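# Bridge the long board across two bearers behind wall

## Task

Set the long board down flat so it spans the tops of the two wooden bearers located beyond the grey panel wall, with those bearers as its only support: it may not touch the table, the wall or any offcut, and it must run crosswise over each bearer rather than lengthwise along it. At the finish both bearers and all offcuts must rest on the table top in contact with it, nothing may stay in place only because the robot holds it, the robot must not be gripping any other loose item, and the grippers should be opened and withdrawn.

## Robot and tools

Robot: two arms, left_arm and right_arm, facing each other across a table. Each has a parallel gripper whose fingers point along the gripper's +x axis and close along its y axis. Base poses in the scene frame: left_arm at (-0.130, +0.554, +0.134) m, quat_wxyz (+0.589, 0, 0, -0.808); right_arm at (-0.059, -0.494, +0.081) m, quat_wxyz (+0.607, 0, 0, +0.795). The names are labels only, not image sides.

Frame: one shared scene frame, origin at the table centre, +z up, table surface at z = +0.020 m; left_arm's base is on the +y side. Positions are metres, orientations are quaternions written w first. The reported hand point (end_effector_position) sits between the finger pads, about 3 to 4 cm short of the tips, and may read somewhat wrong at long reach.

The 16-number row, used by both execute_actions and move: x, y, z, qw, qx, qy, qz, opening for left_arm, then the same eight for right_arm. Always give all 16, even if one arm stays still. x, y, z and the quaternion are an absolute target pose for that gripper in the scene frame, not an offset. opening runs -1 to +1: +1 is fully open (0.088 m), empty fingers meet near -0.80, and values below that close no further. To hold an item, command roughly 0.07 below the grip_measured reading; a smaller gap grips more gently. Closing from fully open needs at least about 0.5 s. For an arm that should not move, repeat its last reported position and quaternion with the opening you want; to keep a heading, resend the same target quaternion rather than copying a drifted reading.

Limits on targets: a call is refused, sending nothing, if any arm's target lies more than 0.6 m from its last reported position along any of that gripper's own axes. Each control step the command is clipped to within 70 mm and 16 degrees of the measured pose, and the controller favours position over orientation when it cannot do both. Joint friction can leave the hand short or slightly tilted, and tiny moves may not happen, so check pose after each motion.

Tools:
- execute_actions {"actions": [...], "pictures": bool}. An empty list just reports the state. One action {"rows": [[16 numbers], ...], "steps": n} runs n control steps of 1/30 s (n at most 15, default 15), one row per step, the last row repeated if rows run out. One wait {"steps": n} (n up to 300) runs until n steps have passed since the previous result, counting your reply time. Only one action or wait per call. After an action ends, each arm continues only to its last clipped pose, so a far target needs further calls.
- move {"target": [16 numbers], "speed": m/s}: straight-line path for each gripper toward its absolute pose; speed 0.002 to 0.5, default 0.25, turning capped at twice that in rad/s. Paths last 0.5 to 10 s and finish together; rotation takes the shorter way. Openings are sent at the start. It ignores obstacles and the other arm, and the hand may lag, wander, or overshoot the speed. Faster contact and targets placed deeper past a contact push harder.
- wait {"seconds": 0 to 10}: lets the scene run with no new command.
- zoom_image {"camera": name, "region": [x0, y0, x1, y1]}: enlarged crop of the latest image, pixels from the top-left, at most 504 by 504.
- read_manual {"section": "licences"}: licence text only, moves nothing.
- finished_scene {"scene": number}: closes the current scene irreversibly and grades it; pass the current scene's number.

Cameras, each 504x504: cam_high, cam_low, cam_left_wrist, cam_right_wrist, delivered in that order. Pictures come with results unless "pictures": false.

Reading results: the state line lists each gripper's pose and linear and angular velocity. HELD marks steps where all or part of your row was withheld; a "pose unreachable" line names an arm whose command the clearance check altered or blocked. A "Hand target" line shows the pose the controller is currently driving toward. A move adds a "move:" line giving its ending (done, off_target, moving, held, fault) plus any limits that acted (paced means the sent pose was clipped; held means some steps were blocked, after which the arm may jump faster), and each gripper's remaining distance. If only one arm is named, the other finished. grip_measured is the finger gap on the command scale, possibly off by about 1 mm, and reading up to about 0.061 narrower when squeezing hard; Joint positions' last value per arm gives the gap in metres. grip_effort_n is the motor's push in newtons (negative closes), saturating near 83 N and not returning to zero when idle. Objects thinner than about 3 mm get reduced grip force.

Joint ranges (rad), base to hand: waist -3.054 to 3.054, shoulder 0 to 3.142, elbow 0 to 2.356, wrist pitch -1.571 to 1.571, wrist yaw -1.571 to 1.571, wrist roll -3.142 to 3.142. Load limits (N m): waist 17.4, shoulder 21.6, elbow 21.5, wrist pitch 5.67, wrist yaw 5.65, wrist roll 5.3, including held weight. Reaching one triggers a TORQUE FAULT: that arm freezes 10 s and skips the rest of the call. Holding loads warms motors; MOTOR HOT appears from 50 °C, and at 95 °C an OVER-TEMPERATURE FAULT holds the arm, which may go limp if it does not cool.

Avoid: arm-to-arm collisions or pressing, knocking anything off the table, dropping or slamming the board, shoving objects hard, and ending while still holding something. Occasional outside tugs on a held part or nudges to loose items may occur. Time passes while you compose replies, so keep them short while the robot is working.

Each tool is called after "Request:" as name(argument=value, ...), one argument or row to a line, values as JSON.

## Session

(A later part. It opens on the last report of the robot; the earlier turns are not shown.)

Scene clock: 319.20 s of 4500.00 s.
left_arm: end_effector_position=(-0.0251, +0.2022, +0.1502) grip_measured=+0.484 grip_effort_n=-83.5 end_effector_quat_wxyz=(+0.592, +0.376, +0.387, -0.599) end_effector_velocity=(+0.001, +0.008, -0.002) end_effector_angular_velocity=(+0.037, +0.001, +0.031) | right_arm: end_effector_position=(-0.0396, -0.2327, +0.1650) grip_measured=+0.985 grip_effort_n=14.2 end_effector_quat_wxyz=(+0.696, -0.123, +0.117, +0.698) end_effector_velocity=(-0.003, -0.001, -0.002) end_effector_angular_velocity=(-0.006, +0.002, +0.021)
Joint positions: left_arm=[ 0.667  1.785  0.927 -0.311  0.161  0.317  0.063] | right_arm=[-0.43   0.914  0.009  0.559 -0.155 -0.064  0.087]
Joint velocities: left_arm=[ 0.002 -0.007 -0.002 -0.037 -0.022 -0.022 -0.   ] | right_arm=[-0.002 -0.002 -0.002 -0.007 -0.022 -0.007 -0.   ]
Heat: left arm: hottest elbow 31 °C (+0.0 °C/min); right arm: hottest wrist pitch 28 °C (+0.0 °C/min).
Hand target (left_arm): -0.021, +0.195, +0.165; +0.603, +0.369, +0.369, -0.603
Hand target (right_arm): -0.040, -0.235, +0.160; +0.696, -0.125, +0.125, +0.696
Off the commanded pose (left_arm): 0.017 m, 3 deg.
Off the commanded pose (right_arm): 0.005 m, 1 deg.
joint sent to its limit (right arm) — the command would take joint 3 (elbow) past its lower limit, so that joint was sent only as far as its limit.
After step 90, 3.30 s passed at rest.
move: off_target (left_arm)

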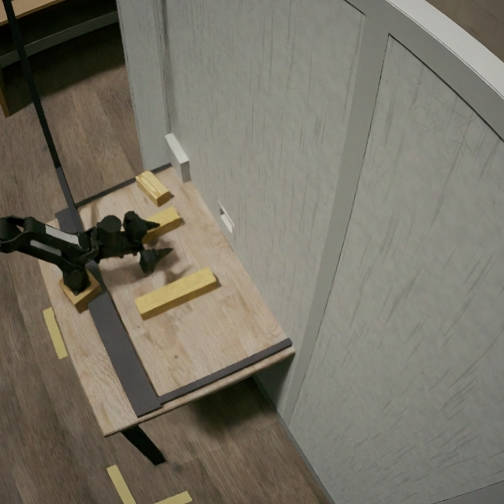

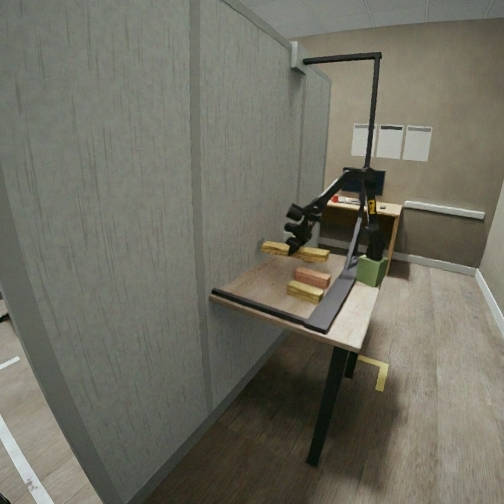

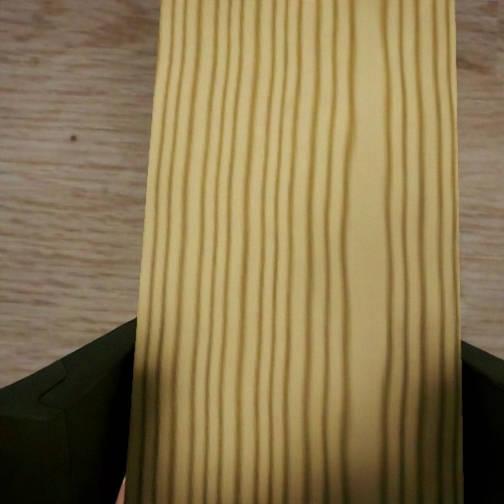

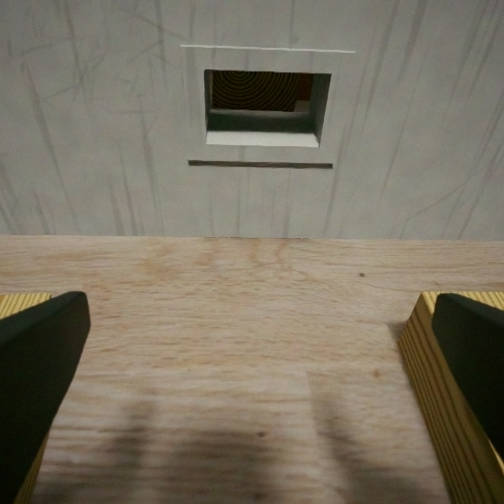

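Request:
move(
  target=[-0.020,0.215,0.172,0.6077,0.3615,0.3615,-0.6077,0.3, -0.04,-0.235,0.16,0.697,-0.123,0.123,0.697,1],
  speed=0.05,
)

Request:
move(
  target=[-0.020,0.186,0.159,0.6077,0.3615,0.3615,-0.6077,0.3, -0.04,-0.235,0.16,0.697,-0.123,0.123,0.697,1],
  speed=0.04,
)

Request:
zoom_image(
  camera="cam_low",
  region=[240, 200, 350, 290],
)

Request:
zoom_image(
  camera="cam_right_wrist",
  region=[170, 30, 370, 180],
)

Scene clock: 325.83 s of 4500.00 s.
left_arm: end_effector_position=(-0.0214, +0.2176, +0.1624) grip_measured=+0.484 grip_effort_n=-83.5 end_effector_quat_wxyz=(+0.601, +0.368, +0.374, -0.603) end_effector_velocity=(-0.004, +0.006, -0.003) end_effector_angular_velocity=(+0.022, +0.013, -0.012) | right_arm: end_effector_position=(-0.0396, -0.2327, +0.1649) grip_measured=+0.985 grip_effort_n=14.2 end_effector_quat_wxyz=(+0.696, -0.123, +0.117, +0.698) end_effector_velocity=(+0.001, -0.002, -0.005) end_effector_angular_velocity=(-0.022, -0.020, -0.002)
Joint positions: left_arm=[ 0.698  1.695  0.861 -0.304  0.176  0.343  0.063] | right_arm=[-0.43   0.914  0.009  0.559 -0.155 -0.064  0.087]
Joint velocities: left_arm=[-0.002 -0.002 -0.007 -0.022  0.007  0.007 -0.   ] | right_arm=[-0.002 -0.002 -0.002 -0.022  0.007 -0.022 -0.   ]
Heat: left arm: hottest elbow 31 °C (+0.0 °C/min); right arm: hottest wrist pitch 28 °C (+0.0 °C/min).
Hand target (left_arm): -0.020, +0.215, +0.172; +0.608, +0.362, +0.361, -0.608
Hand target (right_arm): -0.040, -0.235, +0.160; +0.696, -0.125, +0.125, +0.696
Off the commanded pose (left_arm): 0.010 m, 2 deg.
Off the commanded pose (right_arm): 0.005 m, 1 deg.
joint sent to its limit (right arm) — the command would take joint 3 (elbow) past its lower limit, so that joint was sent only as far as its limit.
After step 90, 2.63 s passed at rest.
move: off_target (left_arm)

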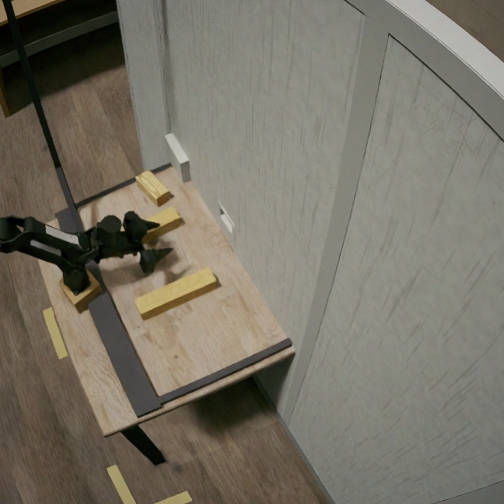

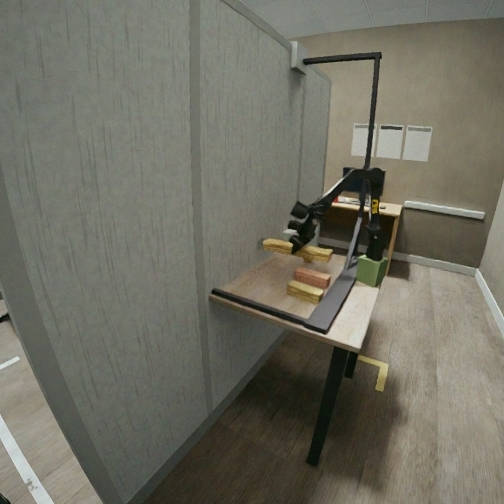

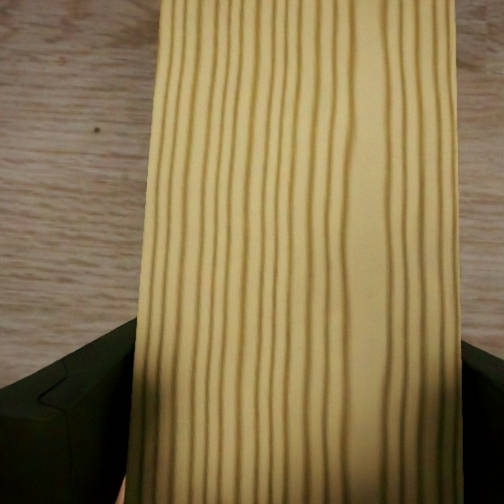

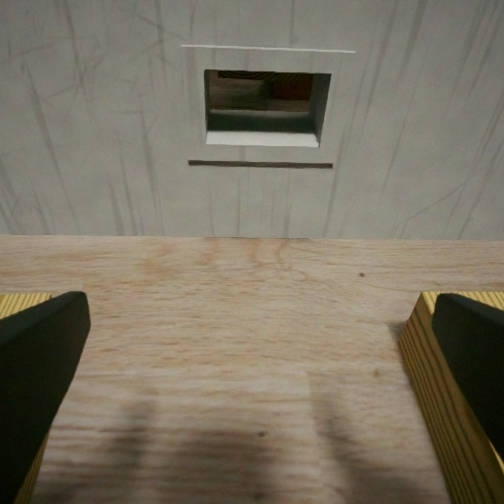

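Scene clock: 326.93 s of 4500.00 s.
left_arm: end_effector_position=(-0.0214, +0.1926, +0.1556) grip_measured=+0.484 grip_effort_n=-83.5 end_effector_quat_wxyz=(+0.604, +0.365, +0.368, -0.606) end_effector_velocity=(-0.003, +0.002, -0.004) end_effector_angular_velocity=(+0.014, +0.022, +0.014) | right_arm: end_effector_position=(-0.0396, -0.2327, +0.1650) grip_measured=+0.985 grip_effort_n=14.2 end_effector_quat_wxyz=(+0.696, -0.123, +0.117, +0.698) end_effector_velocity=(-0.000, +0.000, +0.000) end_effector_angular_velocity=(-0.002, -0.018, +0.012)
Joint positions: left_arm=[ 0.67   1.784  0.928 -0.262  0.168  0.318  0.063] | right_arm=[-0.43   0.914  0.009  0.559 -0.155 -0.064  0.087]
Joint velocities: left_arm=[-0.002  0.007 -0.002 -0.007  0.007 -0.022 -0.   ] | right_arm=[-0.002 -0.002  0.002 -0.007 -0.007 -0.022 -0.   ]
Heat: left arm: hottest elbow 31 °C (+0.0 °C/min); right arm: hottest wrist pitch 28 °C (+0.0 °C/min).
Hand target (left_arm): -0.020, +0.186, +0.159; +0.608, +0.361, +0.362, -0.608
Hand target (right_arm): -0.040, -0.235, +0.160; +0.696, -0.125, +0.125, +0.696
Off the commanded pose (left_arm): 0.008 m, 1 deg.
Off the commanded pose (right_arm): 0.005 m, 1 deg.
joint sent to its limit (right arm) — the command would take joint 3 (elbow) past its lower limit, so that joint was sent only as far as its limit.
move: done

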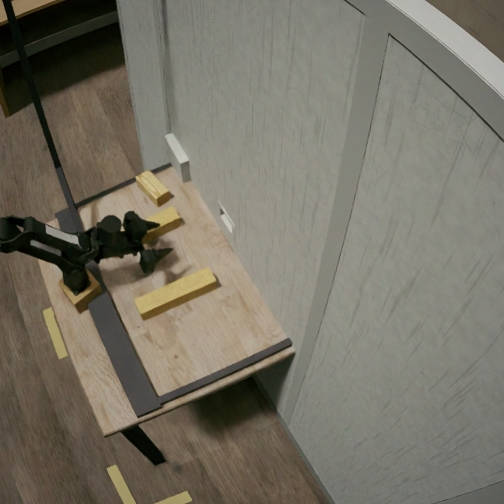

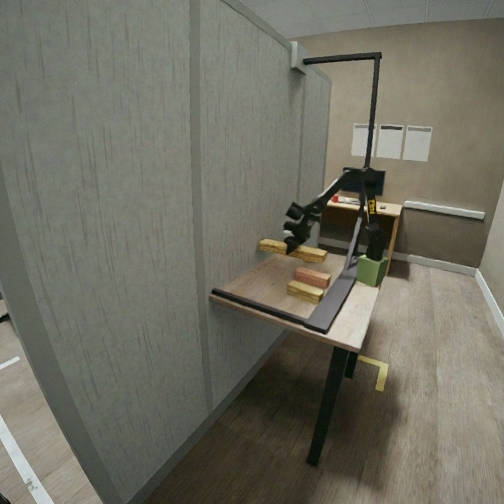

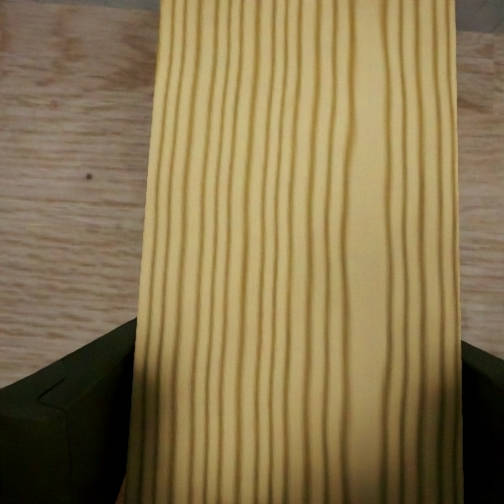

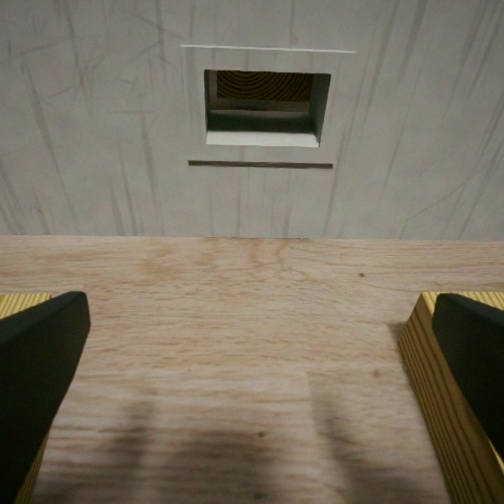

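Region (240, 200, 350, 290) of cam_low's 504x504 image, scaled by 4.582, with more detail than that image has; it fills the top 412 rows of this view, and the rest is white.

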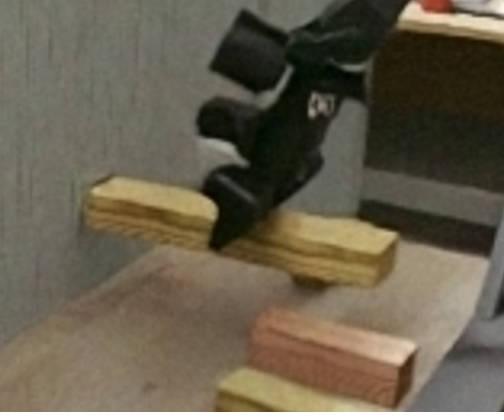

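Region (170, 30, 370, 180) of cam_right_wrist's 504x504 image, scaled by 2.520, with more detail than that image has; it fills the top 378 rows of this view, and the rest is white.

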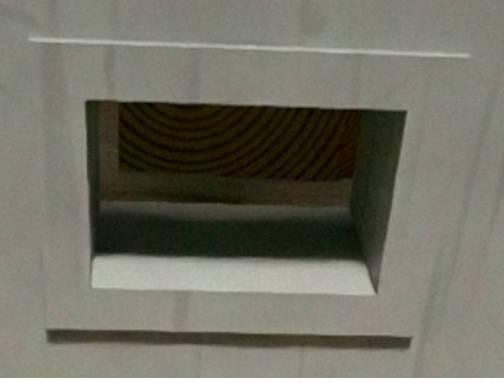

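Good: ~5mm clearance. Advance with stepped commands.

Request:
execute_actions(
  actions=[
    {"rows":[[-0.02,0.184,0.1595,0.6077,0.3615,0.3615,-0.6077,0.3,-0.04,-0.235,0.16,0.697,-0.123,0.123,0.697,1],[-0.02,0.182,0.1595,0.6077,0.3615,0.3615,-0.6077,0.3,-0.04,-0.235,0.16,0.697,-0.123,0.123,0.697,1],[-0.02,0.180,0.1595,0.6077,0.3615,0.3615,-0.6077,0.3,-0.04,-0.235,0.16,0.697,-0.123,0.123,0.697,1],[-0.02,0.178,0.16,0.6077,0.3615,0.3615,-0.6077,0.3,-0.04,-0.235,0.16,0.697,-0.123,0.123,0.697,1],[-0.02,0.176,0.16,0.6077,0.3615,0.3615,-0.6077,0.3,-0.04,-0.235,0.16,0.697,-0.123,0.123,0.697,1],[-0.02,0.174,0.16,0.6077,0.3615,0.3615,-0.6077,0.3,-0.04,-0.235,0.16,0.697,-0.123,0.123,0.697,1],[-0.02,0.172,0.16,0.6077,0.3615,0.3615,-0.6077,0.3,-0.04,-0.235,0.16,0.697,-0.123,0.123,0.697,1],[-0.02,0.170,0.16,0.6077,0.3615,0.3615,-0.6077,0.3,-0.04,-0.235,0.16,0.697,-0.123,0.123,0.697,1],[-0.02,0.168,0.16,0.6077,0.3615,0.3615,-0.6077,0.3,-0.04,-0.235,0.16,0.697,-0.123,0.123,0.697,1]],"steps":15},
  ],
)

Request:
zoom_image(
  camera="cam_right_wrist",
  region=[170, 30, 370, 180],
)

Scene clock: 336.93 s of 4500.00 s.
left_arm: end_effector_position=(-0.0212, +0.1741, +0.1571) grip_measured=+0.484 grip_effort_n=-83.5 end_effector_quat_wxyz=(+0.605, +0.364, +0.366, -0.607) end_effector_velocity=(+0.003, +0.006, -0.008) end_effector_angular_velocity=(+0.050, +0.000, +0.019) | right_arm: end_effector_position=(-0.0396, -0.2327, +0.1649) grip_measured=+0.985 grip_effort_n=14.2 end_effector_quat_wxyz=(+0.696, -0.123, +0.117, +0.698) end_effector_velocity=(+0.003, -0.002, -0.005) end_effector_angular_velocity=(-0.022, -0.006, -0.012)
Joint positions: left_arm=[ 0.651  1.836  1.002 -0.275  0.159  0.301  0.063] | right_arm=[-0.43   0.914  0.009  0.559 -0.155 -0.064  0.087]
Joint velocities: left_arm=[ 0.002  0.022  0.012 -0.037 -0.022 -0.007 -0.   ] | right_arm=[-0.007 -0.002 -0.002 -0.022  0.007 -0.007 -0.   ]
Heat: left arm: hottest elbow 31 °C (+1.0 °C/min); right arm: hottest wrist pitch 29 °C (+2.0 °C/min).
Hand target (left_arm): -0.020, +0.168, +0.160; +0.608, +0.362, +0.362, -0.608
Hand target (right_arm): -0.040, -0.235, +0.160; +0.696, -0.125, +0.125, +0.696
Off the commanded pose (left_arm): 0.007 m, 1 deg.
Off the commanded pose (right_arm): 0.005 m, 1 deg.
joint sent to its limit (right arm) — the command would take joint 3 (elbow) past its lower limit, so that joint was sent only as far as its limit.
Steps of this call (steps 1 to 90: nothing new was sent; then 6.50 s passed at rest; steps 91 to 105: all 15 steps of this action). Readings (end_effector_position):
91: left_arm (-0.0213, +0.1922, +0.1555) | right_arm (-0.0396, -0.2327, +0.1649)
92: left_arm (-0.0212, +0.1914, +0.1554) | right_arm (-0.0396, -0.2327, +0.1649)
94: left_arm (-0.0209, +0.1886, +0.1557) | right_arm (-0.0396, -0.2327, +0.1649)
98: left_arm (-0.0210, +0.1809, +0.1567) | right_arm (-0.0396, -0.2327, +0.1649)
105: the state above

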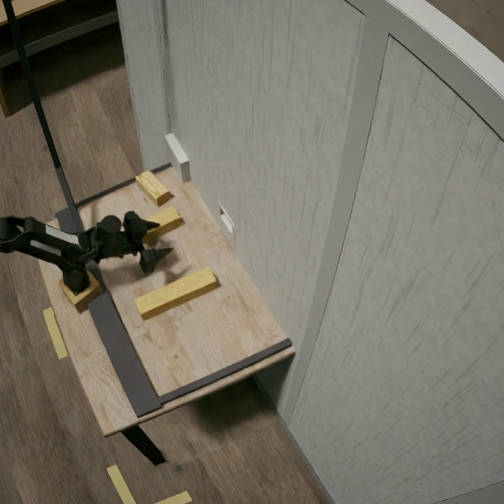

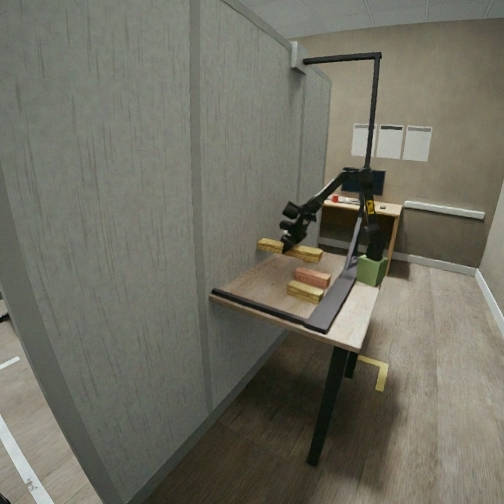

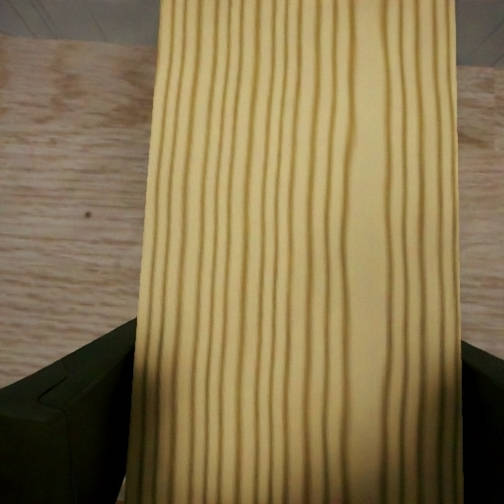

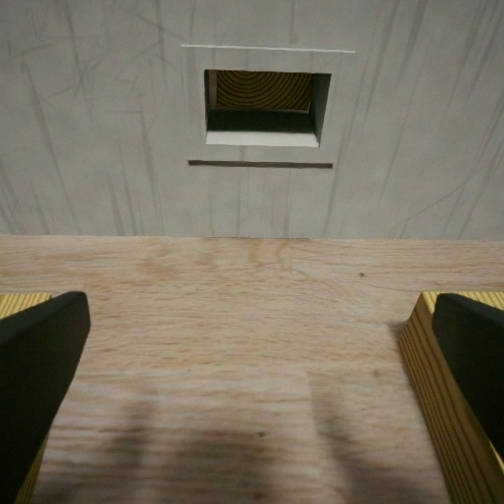

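Region (170, 30, 370, 180) of cam_right_wrist's 504x504 image, scaled by 2.520, with more detail than that image has; it fills the top 378 rows of this view, and the rest is white.

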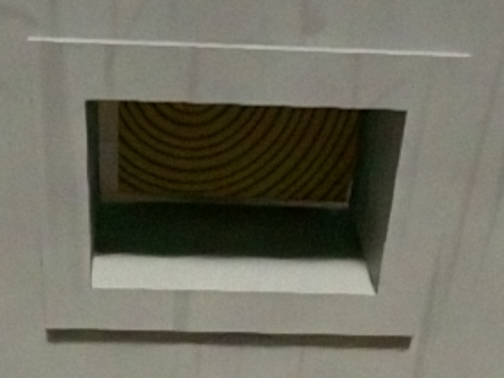

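Request:
move(
  target=[-0.020,0.085,0.162,0.6077,0.3615,0.3615,-0.6077,0.3, -0.04,-0.235,0.16,0.697,-0.123,0.123,0.697,1],
  speed=0.04,
)

Request:
zoom_image(
  camera="cam_low",
  region=[240, 190, 350, 280],
)

Scene clock: 342.63 s of 4500.00 s.
left_arm: end_effector_position=(-0.0205, +0.0905, +0.1597) grip_measured=+0.484 grip_effort_n=-83.5 end_effector_quat_wxyz=(+0.605, +0.364, +0.366, -0.607) end_effector_velocity=(-0.000, +0.001, -0.001) end_effector_angular_velocity=(+0.009, -0.008, -0.006) | right_arm: end_effector_position=(-0.0396, -0.2327, +0.1649) grip_measured=+0.985 grip_effort_n=14.2 end_effector_quat_wxyz=(+0.696, -0.123, +0.117, +0.698) end_effector_velocity=(-0.000, -0.000, +0.001) end_effector_angular_velocity=(+0.008, -0.006, +0.007)
Joint positions: left_arm=[ 0.585  2.095  1.391 -0.397  0.13   0.241  0.063] | right_arm=[-0.43   0.914  0.009  0.559 -0.155 -0.064  0.087]
Joint velocities: left_arm=[-0.002  0.002  0.002 -0.007 -0.007  0.007 -0.   ] | right_arm=[-0.002 -0.002 -0.002  0.007 -0.007 -0.007  0.   ]
Heat: left arm: hottest elbow 31 °C (+2.0 °C/min); right arm: hottest wrist pitch 29 °C (+2.0 °C/min).
Hand target (left_arm): -0.020, +0.085, +0.163; +0.608, +0.361, +0.361, -0.608
Hand target (right_arm): -0.040, -0.235, +0.160; +0.696, -0.125, +0.125, +0.696
Off the commanded pose (left_arm): 0.006 m, 1 deg.
Off the commanded pose (right_arm): 0.005 m, 1 deg.
joint sent to its limit (right arm) — the command would take joint 3 (elbow) past its lower limit, so that joint was sent only as far as its limit.
After step 90, 0.17 s passed at rest.
move: done

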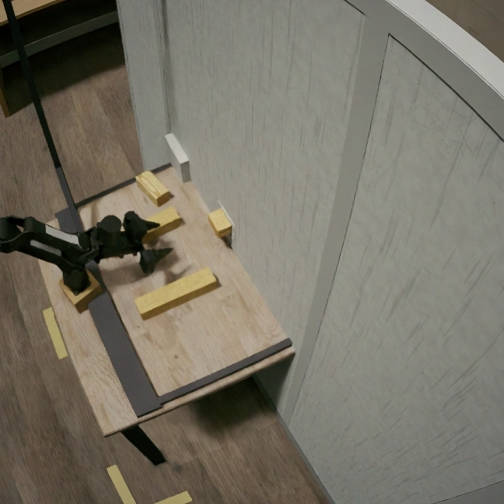

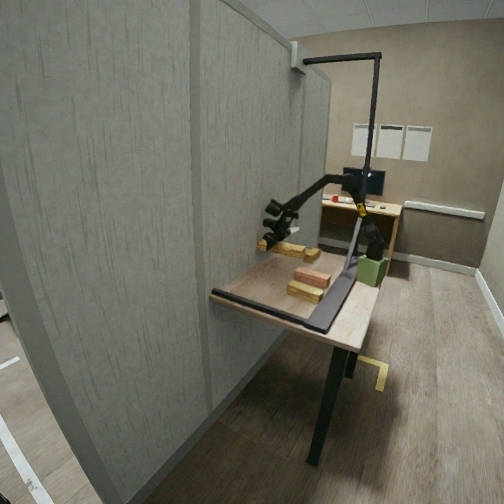

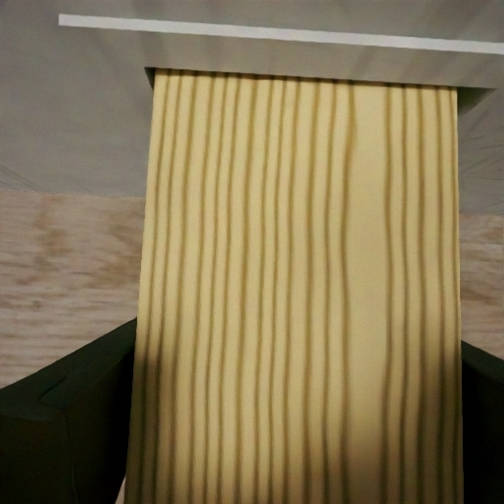

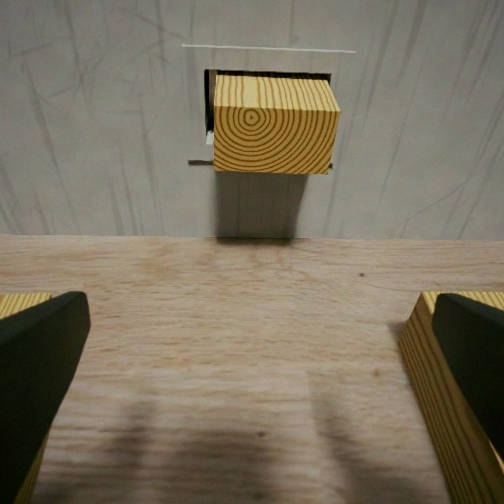

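Region (240, 190, 350, 280) of cam_low's 504x504 image, scaled by 4.582, with more detail than that image has; it fills the top 412 rows of this view, and the rest is white.

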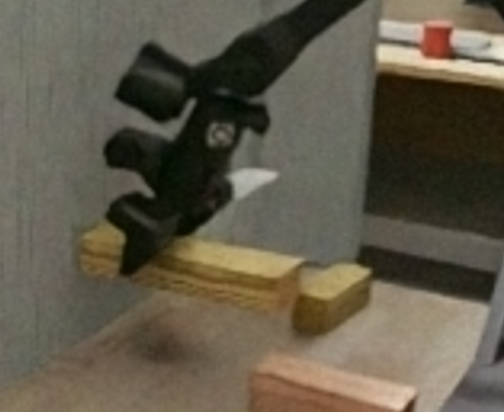

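Request:
move(
  target=[-0.020,0.083,0.159,0.6077,0.3615,0.3615,-0.6077,0.3, -0.03,-0.125,0.14,0.683,-0.183,0.183,0.683,1],
  speed=0.12,
)

Request:
zoom_image(
  camera="cam_high",
  region=[130, 170, 270, 300],
)

Scene clock: 350.70 s of 4500.00 s.
left_arm: end_effector_position=(-0.0203, +0.0894, +0.1559) grip_measured=+0.484 grip_effort_n=-83.5 end_effector_quat_wxyz=(+0.604, +0.365, +0.368, -0.606) end_effector_velocity=(+0.002, +0.002, -0.001) end_effector_angular_velocity=(+0.012, -0.014, +0.014) | right_arm: end_effector_position=(-0.0306, -0.1275, +0.1404) grip_measured=+0.985 grip_effort_n=14.2 end_effector_quat_wxyz=(+0.683, -0.184, +0.182, +0.684) end_effector_velocity=(-0.002, -0.001, -0.006) end_effector_angular_velocity=(-0.026, +0.001, +0.012)
Joint positions: left_arm=[ 0.584  2.107  1.395 -0.394  0.128  0.24   0.063] | right_arm=[-0.387  1.587  0.438  0.623 -0.106 -0.064  0.087]
Joint velocities: left_arm=[-0.002 -0.002 -0.002 -0.007 -0.022 -0.007 -0.001] | right_arm=[ 0.002  0.012  0.007 -0.022 -0.007 -0.007 -0.   ]
Heat: left arm: hottest elbow 32 °C (+3.0 °C/min); right arm: hottest wrist pitch 29 °C (+2.0 °C/min).
Hand target (left_arm): -0.020, +0.083, +0.159; +0.608, +0.362, +0.362, -0.608
Hand target (right_arm): -0.031, -0.125, +0.140; +0.684, -0.182, +0.183, +0.682
Off the commanded pose (left_arm): 0.007 m, 1 deg.
Off the commanded pose (right_arm): 0.003 m, 0 deg.
After step 90, 3.70 s passed at rest.
move: done

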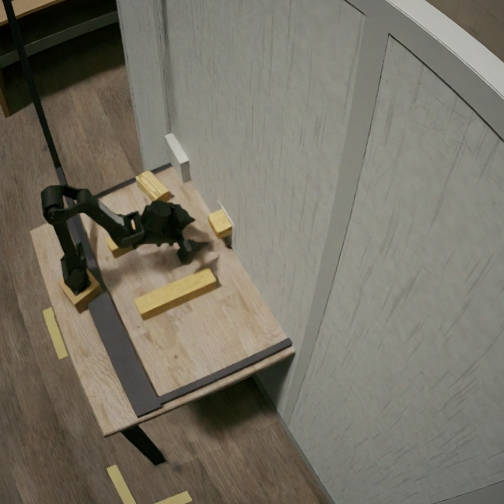

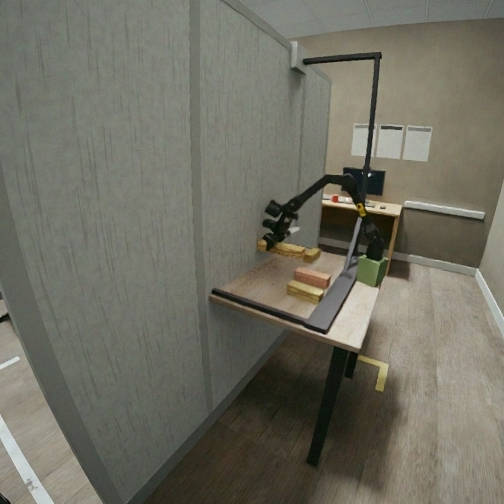

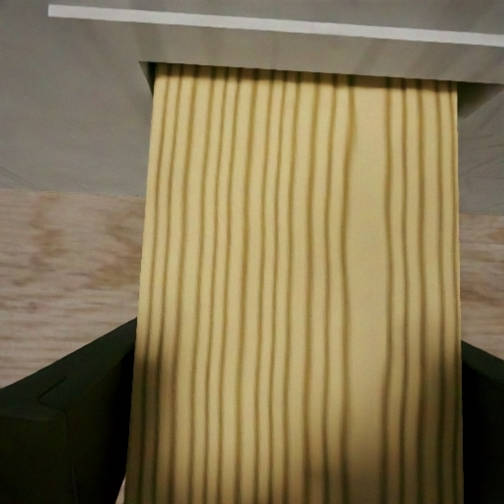

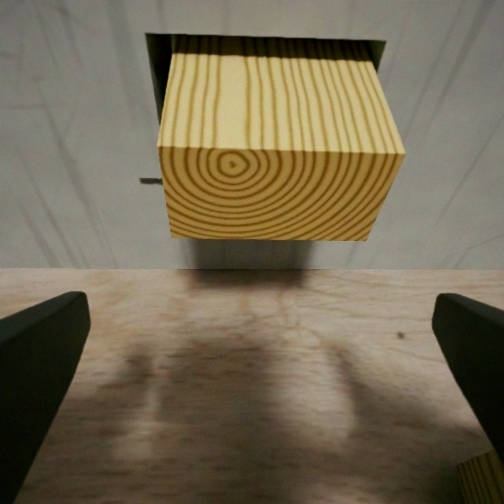

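Region (130, 170, 270, 300) of cam_high's 504x504 image, scaled by 3.600, with more detail than that image has; it fills the top 468 rows of this view, and the rest is white.

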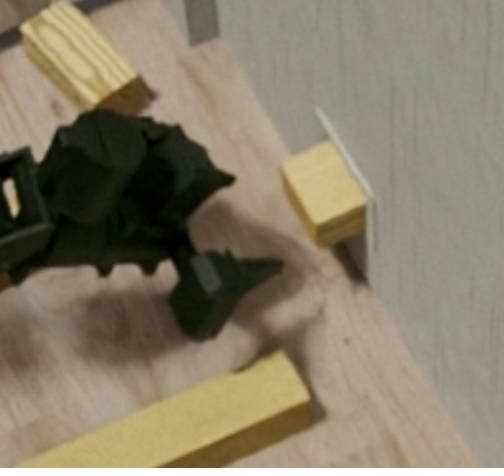

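Request:
move(
  target=[-0.020,0.083,0.159,0.6077,0.3615,0.3615,-0.6077,0.3, -0.025,-0.055,0.142,0.683,-0.183,0.183,0.683,1],
  speed=0.07,
)

Request:
zoom_image(
  camera="cam_high",
  region=[130, 170, 270, 300],
)

Scene clock: 358.23 s of 4500.00 s.
left_arm: end_effector_position=(-0.0204, +0.0893, +0.1558) grip_measured=+0.484 grip_effort_n=-83.5 end_effector_quat_wxyz=(+0.604, +0.365, +0.368, -0.606) end_effector_velocity=(-0.000, +0.001, +0.002) end_effector_angular_velocity=(+0.004, -0.002, +0.007) | right_arm: end_effector_position=(-0.0252, -0.0578, +0.1436) grip_measured=+0.985 grip_effort_n=14.2 end_effector_quat_wxyz=(+0.682, -0.184, +0.181, +0.684) end_effector_velocity=(+0.002, -0.002, -0.007) end_effector_angular_velocity=(-0.036, +0.001, +0.003)
Joint positions: left_arm=[ 0.583  2.107  1.396 -0.394  0.128  0.24   0.063] | right_arm=[-0.378  1.807  0.721  0.562 -0.099 -0.061  0.087]
Joint velocities: left_arm=[-0.002 -0.007 -0.002 -0.007 -0.007 -0.007 -0.001] | right_arm=[-0.007  0.007  0.007 -0.037 -0.007 -0.007 -0.   ]
Heat: left arm: hottest shoulder 32 °C (+3.0 °C/min); right arm: hottest wrist pitch 29 °C (+1.0 °C/min).
Hand target (left_arm): -0.020, +0.083, +0.159; +0.608, +0.362, +0.362, -0.608
Hand target (right_arm): -0.026, -0.055, +0.142; +0.683, -0.183, +0.183, +0.683
Off the commanded pose (left_arm): 0.007 m, 1 deg.
Off the commanded pose (right_arm): 0.003 m, 0 deg.
After step 90, 3.17 s passed at rest.
move: done

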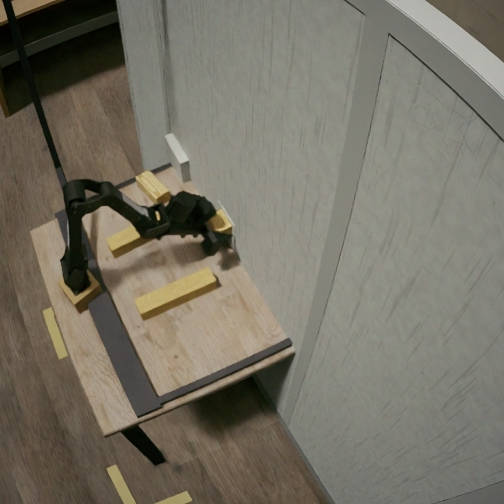

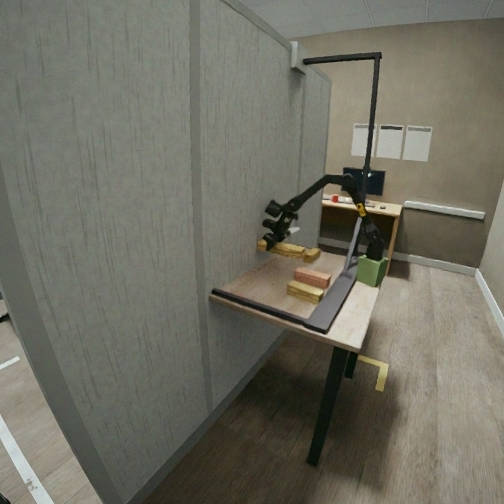

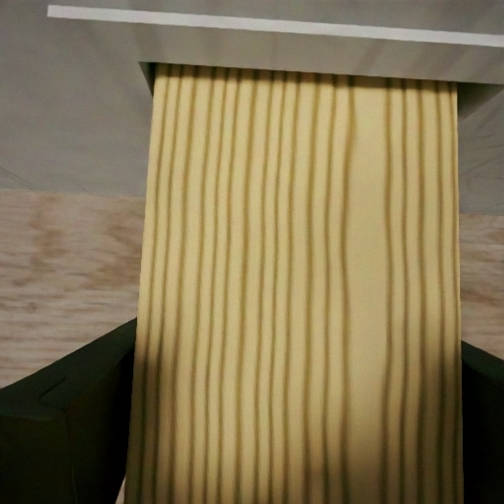

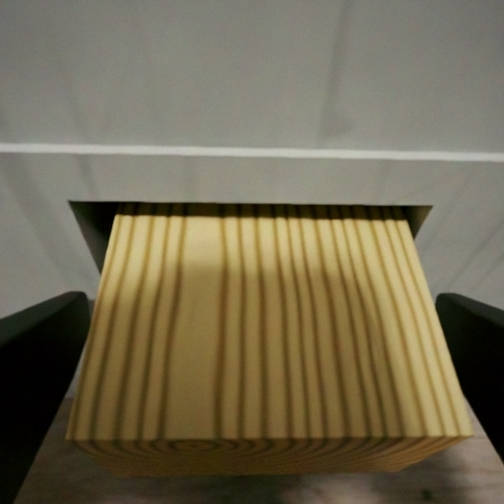

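Region (130, 170, 270, 300) of cam_high's 504x504 image, scaled by 3.600, with more detail than that image has; it fills the top 468 rows of this view, and the rest is white.

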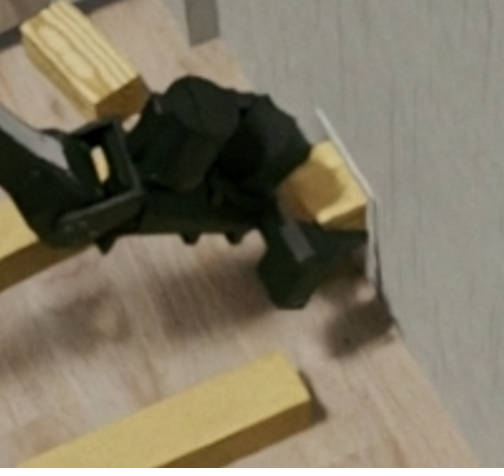

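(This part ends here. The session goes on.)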